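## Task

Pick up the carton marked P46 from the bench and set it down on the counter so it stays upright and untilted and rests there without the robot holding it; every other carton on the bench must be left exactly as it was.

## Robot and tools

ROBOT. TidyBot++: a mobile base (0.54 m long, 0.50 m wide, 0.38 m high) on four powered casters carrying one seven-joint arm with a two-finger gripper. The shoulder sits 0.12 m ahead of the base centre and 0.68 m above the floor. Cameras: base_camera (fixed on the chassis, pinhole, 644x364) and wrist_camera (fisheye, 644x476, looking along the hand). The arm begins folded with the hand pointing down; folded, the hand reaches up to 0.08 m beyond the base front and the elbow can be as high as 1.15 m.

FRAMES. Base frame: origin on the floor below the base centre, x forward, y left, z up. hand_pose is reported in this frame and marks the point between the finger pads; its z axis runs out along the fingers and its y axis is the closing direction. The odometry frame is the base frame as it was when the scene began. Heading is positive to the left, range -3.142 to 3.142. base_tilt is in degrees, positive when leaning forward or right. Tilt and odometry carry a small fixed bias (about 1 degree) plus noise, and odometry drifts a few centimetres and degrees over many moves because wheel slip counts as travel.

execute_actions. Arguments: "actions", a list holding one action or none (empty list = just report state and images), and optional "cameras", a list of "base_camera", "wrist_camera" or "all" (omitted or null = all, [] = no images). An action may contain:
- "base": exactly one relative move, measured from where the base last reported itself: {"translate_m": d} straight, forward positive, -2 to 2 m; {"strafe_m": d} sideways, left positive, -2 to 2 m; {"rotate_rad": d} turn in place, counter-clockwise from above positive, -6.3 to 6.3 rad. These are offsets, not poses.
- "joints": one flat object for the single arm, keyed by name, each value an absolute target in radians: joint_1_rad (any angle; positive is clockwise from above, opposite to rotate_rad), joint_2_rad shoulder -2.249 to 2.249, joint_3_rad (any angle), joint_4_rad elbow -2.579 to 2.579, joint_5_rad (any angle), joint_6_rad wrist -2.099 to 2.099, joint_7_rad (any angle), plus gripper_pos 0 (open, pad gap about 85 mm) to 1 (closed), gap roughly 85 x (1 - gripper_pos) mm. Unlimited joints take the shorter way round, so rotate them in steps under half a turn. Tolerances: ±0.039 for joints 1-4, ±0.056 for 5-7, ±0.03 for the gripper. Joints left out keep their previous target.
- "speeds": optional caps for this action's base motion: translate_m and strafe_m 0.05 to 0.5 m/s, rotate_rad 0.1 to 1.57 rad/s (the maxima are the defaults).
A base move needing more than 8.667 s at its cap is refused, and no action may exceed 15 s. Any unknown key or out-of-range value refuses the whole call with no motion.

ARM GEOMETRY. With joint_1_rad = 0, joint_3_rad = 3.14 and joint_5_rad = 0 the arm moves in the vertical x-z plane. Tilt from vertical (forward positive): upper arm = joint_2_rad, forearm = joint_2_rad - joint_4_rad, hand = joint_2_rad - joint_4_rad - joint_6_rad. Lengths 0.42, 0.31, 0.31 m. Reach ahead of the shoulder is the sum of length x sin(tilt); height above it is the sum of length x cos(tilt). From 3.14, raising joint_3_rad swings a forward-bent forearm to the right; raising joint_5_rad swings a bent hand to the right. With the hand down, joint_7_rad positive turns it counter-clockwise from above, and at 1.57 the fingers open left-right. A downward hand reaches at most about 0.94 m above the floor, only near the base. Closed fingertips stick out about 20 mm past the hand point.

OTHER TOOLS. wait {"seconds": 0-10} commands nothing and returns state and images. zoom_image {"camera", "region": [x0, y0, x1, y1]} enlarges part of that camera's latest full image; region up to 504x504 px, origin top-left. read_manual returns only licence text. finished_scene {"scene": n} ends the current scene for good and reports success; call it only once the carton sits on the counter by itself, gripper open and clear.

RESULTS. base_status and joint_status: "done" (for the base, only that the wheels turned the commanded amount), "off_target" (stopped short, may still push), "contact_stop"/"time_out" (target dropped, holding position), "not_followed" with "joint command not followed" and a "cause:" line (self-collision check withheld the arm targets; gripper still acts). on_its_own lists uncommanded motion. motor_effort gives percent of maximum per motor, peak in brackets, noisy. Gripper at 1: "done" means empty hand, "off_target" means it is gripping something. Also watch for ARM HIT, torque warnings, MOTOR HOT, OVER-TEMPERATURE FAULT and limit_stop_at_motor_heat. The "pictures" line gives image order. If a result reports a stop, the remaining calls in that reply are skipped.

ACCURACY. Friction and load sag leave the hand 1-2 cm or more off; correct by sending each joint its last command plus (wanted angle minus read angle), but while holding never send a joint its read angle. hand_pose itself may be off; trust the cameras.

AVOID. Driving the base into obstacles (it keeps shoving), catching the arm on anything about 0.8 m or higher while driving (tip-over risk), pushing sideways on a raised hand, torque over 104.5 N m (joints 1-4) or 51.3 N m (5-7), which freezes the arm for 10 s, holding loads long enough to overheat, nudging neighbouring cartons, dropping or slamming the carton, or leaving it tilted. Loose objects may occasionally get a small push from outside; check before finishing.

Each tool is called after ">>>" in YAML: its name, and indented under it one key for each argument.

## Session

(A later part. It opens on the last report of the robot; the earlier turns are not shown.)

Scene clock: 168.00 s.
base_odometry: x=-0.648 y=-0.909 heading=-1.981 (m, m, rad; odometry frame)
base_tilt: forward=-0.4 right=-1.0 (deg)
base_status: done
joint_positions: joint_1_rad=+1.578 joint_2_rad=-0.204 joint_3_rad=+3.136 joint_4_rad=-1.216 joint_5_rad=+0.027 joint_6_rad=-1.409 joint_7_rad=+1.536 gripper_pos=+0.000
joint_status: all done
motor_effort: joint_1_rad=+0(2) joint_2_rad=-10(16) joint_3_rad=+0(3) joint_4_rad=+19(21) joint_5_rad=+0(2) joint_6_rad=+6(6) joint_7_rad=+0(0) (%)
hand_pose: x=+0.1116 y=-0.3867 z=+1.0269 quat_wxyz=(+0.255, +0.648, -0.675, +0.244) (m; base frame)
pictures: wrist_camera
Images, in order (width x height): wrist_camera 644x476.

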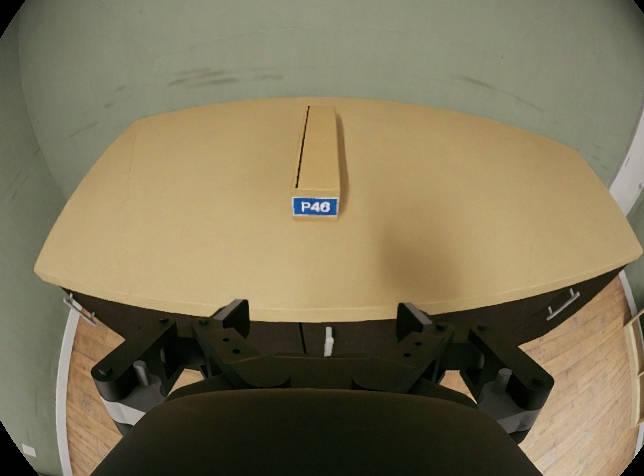

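>>> execute_actions:
  actions:
    - {"base":{"strafe_m":0.1}}
  cameras: []

>>> execute_actions:
  actions:
    - {"joints":{"joint_2_rad":-0.5,"joint_4_rad":-2.25,"joint_6_rad":0.1}}
  cameras: ["wrist_camera"]

>>> zoom_image:
  camera: "wrist_camera"
  region: [260, 200, 380, 300]

Scene clock: 181.70 s.
base_odometry: x=-0.556 y=-0.949 heading=-1.982 (m, m, rad; odometry frame)
base_tilt: forward=-0.3 right=-1.1 (deg)
base_status: done
joint_positions: joint_1_rad=+1.578 joint_2_rad=-0.206 joint_3_rad=+3.136 joint_4_rad=-1.216 joint_5_rad=+0.027 joint_6_rad=-1.409 joint_7_rad=+1.536 gripper_pos=+0.000
joint_status: not commanded
motor_effort: joint_1_rad=-1(0) joint_2_rad=-10(16) joint_3_rad=+0(1) joint_4_rad=+19(20) joint_5_rad=+0(0) joint_6_rad=+7(7) joint_7_rad=+0(0) (%)
hand_pose: x=+0.1116 y=-0.3861 z=+1.0276 quat_wxyz=(+0.256, +0.647, -0.675, +0.245) (m; base frame)
pictures: none
No camera images: the call's "cameras" was empty. Leave "cameras" out to get every camera's image.

Scene clock: 184.07 s.
base_odometry: x=-0.556 y=-0.949 heading=-1.982 (m, m, rad; odometry frame)
base_tilt: forward=-0.4 right=-1.1 (deg)
base_status: not commanded
joint_positions: joint_1_rad=+1.578 joint_2_rad=-0.472 joint_3_rad=+3.136 joint_4_rad=-2.227 joint_5_rad=+0.027 joint_6_rad=+0.073 joint_7_rad=+1.536 gripper_pos=+0.000
joint_status: all done
motor_effort: joint_1_rad=+0(1) joint_2_rad=-6(12) joint_3_rad=+1(1) joint_4_rad=+24(26) joint_5_rad=+0(0) joint_6_rad=+9(10) joint_7_rad=+1(0) (%)
hand_pose: x=+0.1205 y=-0.4270 z=+0.9643 quat_wxyz=(+0.470, +0.525, -0.529, +0.472) (m; base frame)
pictures: wrist_camera
Images, in order (width x height): wrist_camera 644x476.

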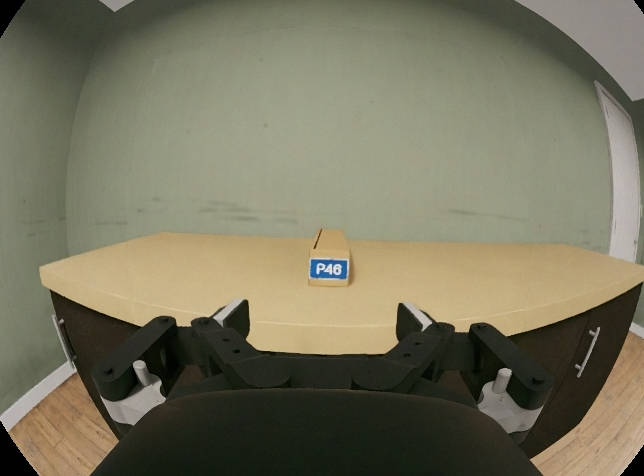

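Region (260, 200, 380, 300) of wrist_camera's 644x476 image, scaled by 4.200.

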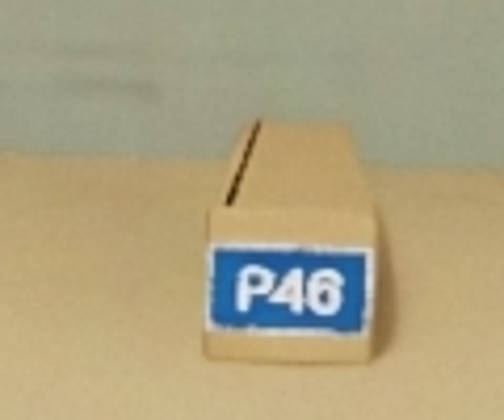

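It reads P46.

>>> finished_scene:
  scene: 2

The scene is finished: the task was done.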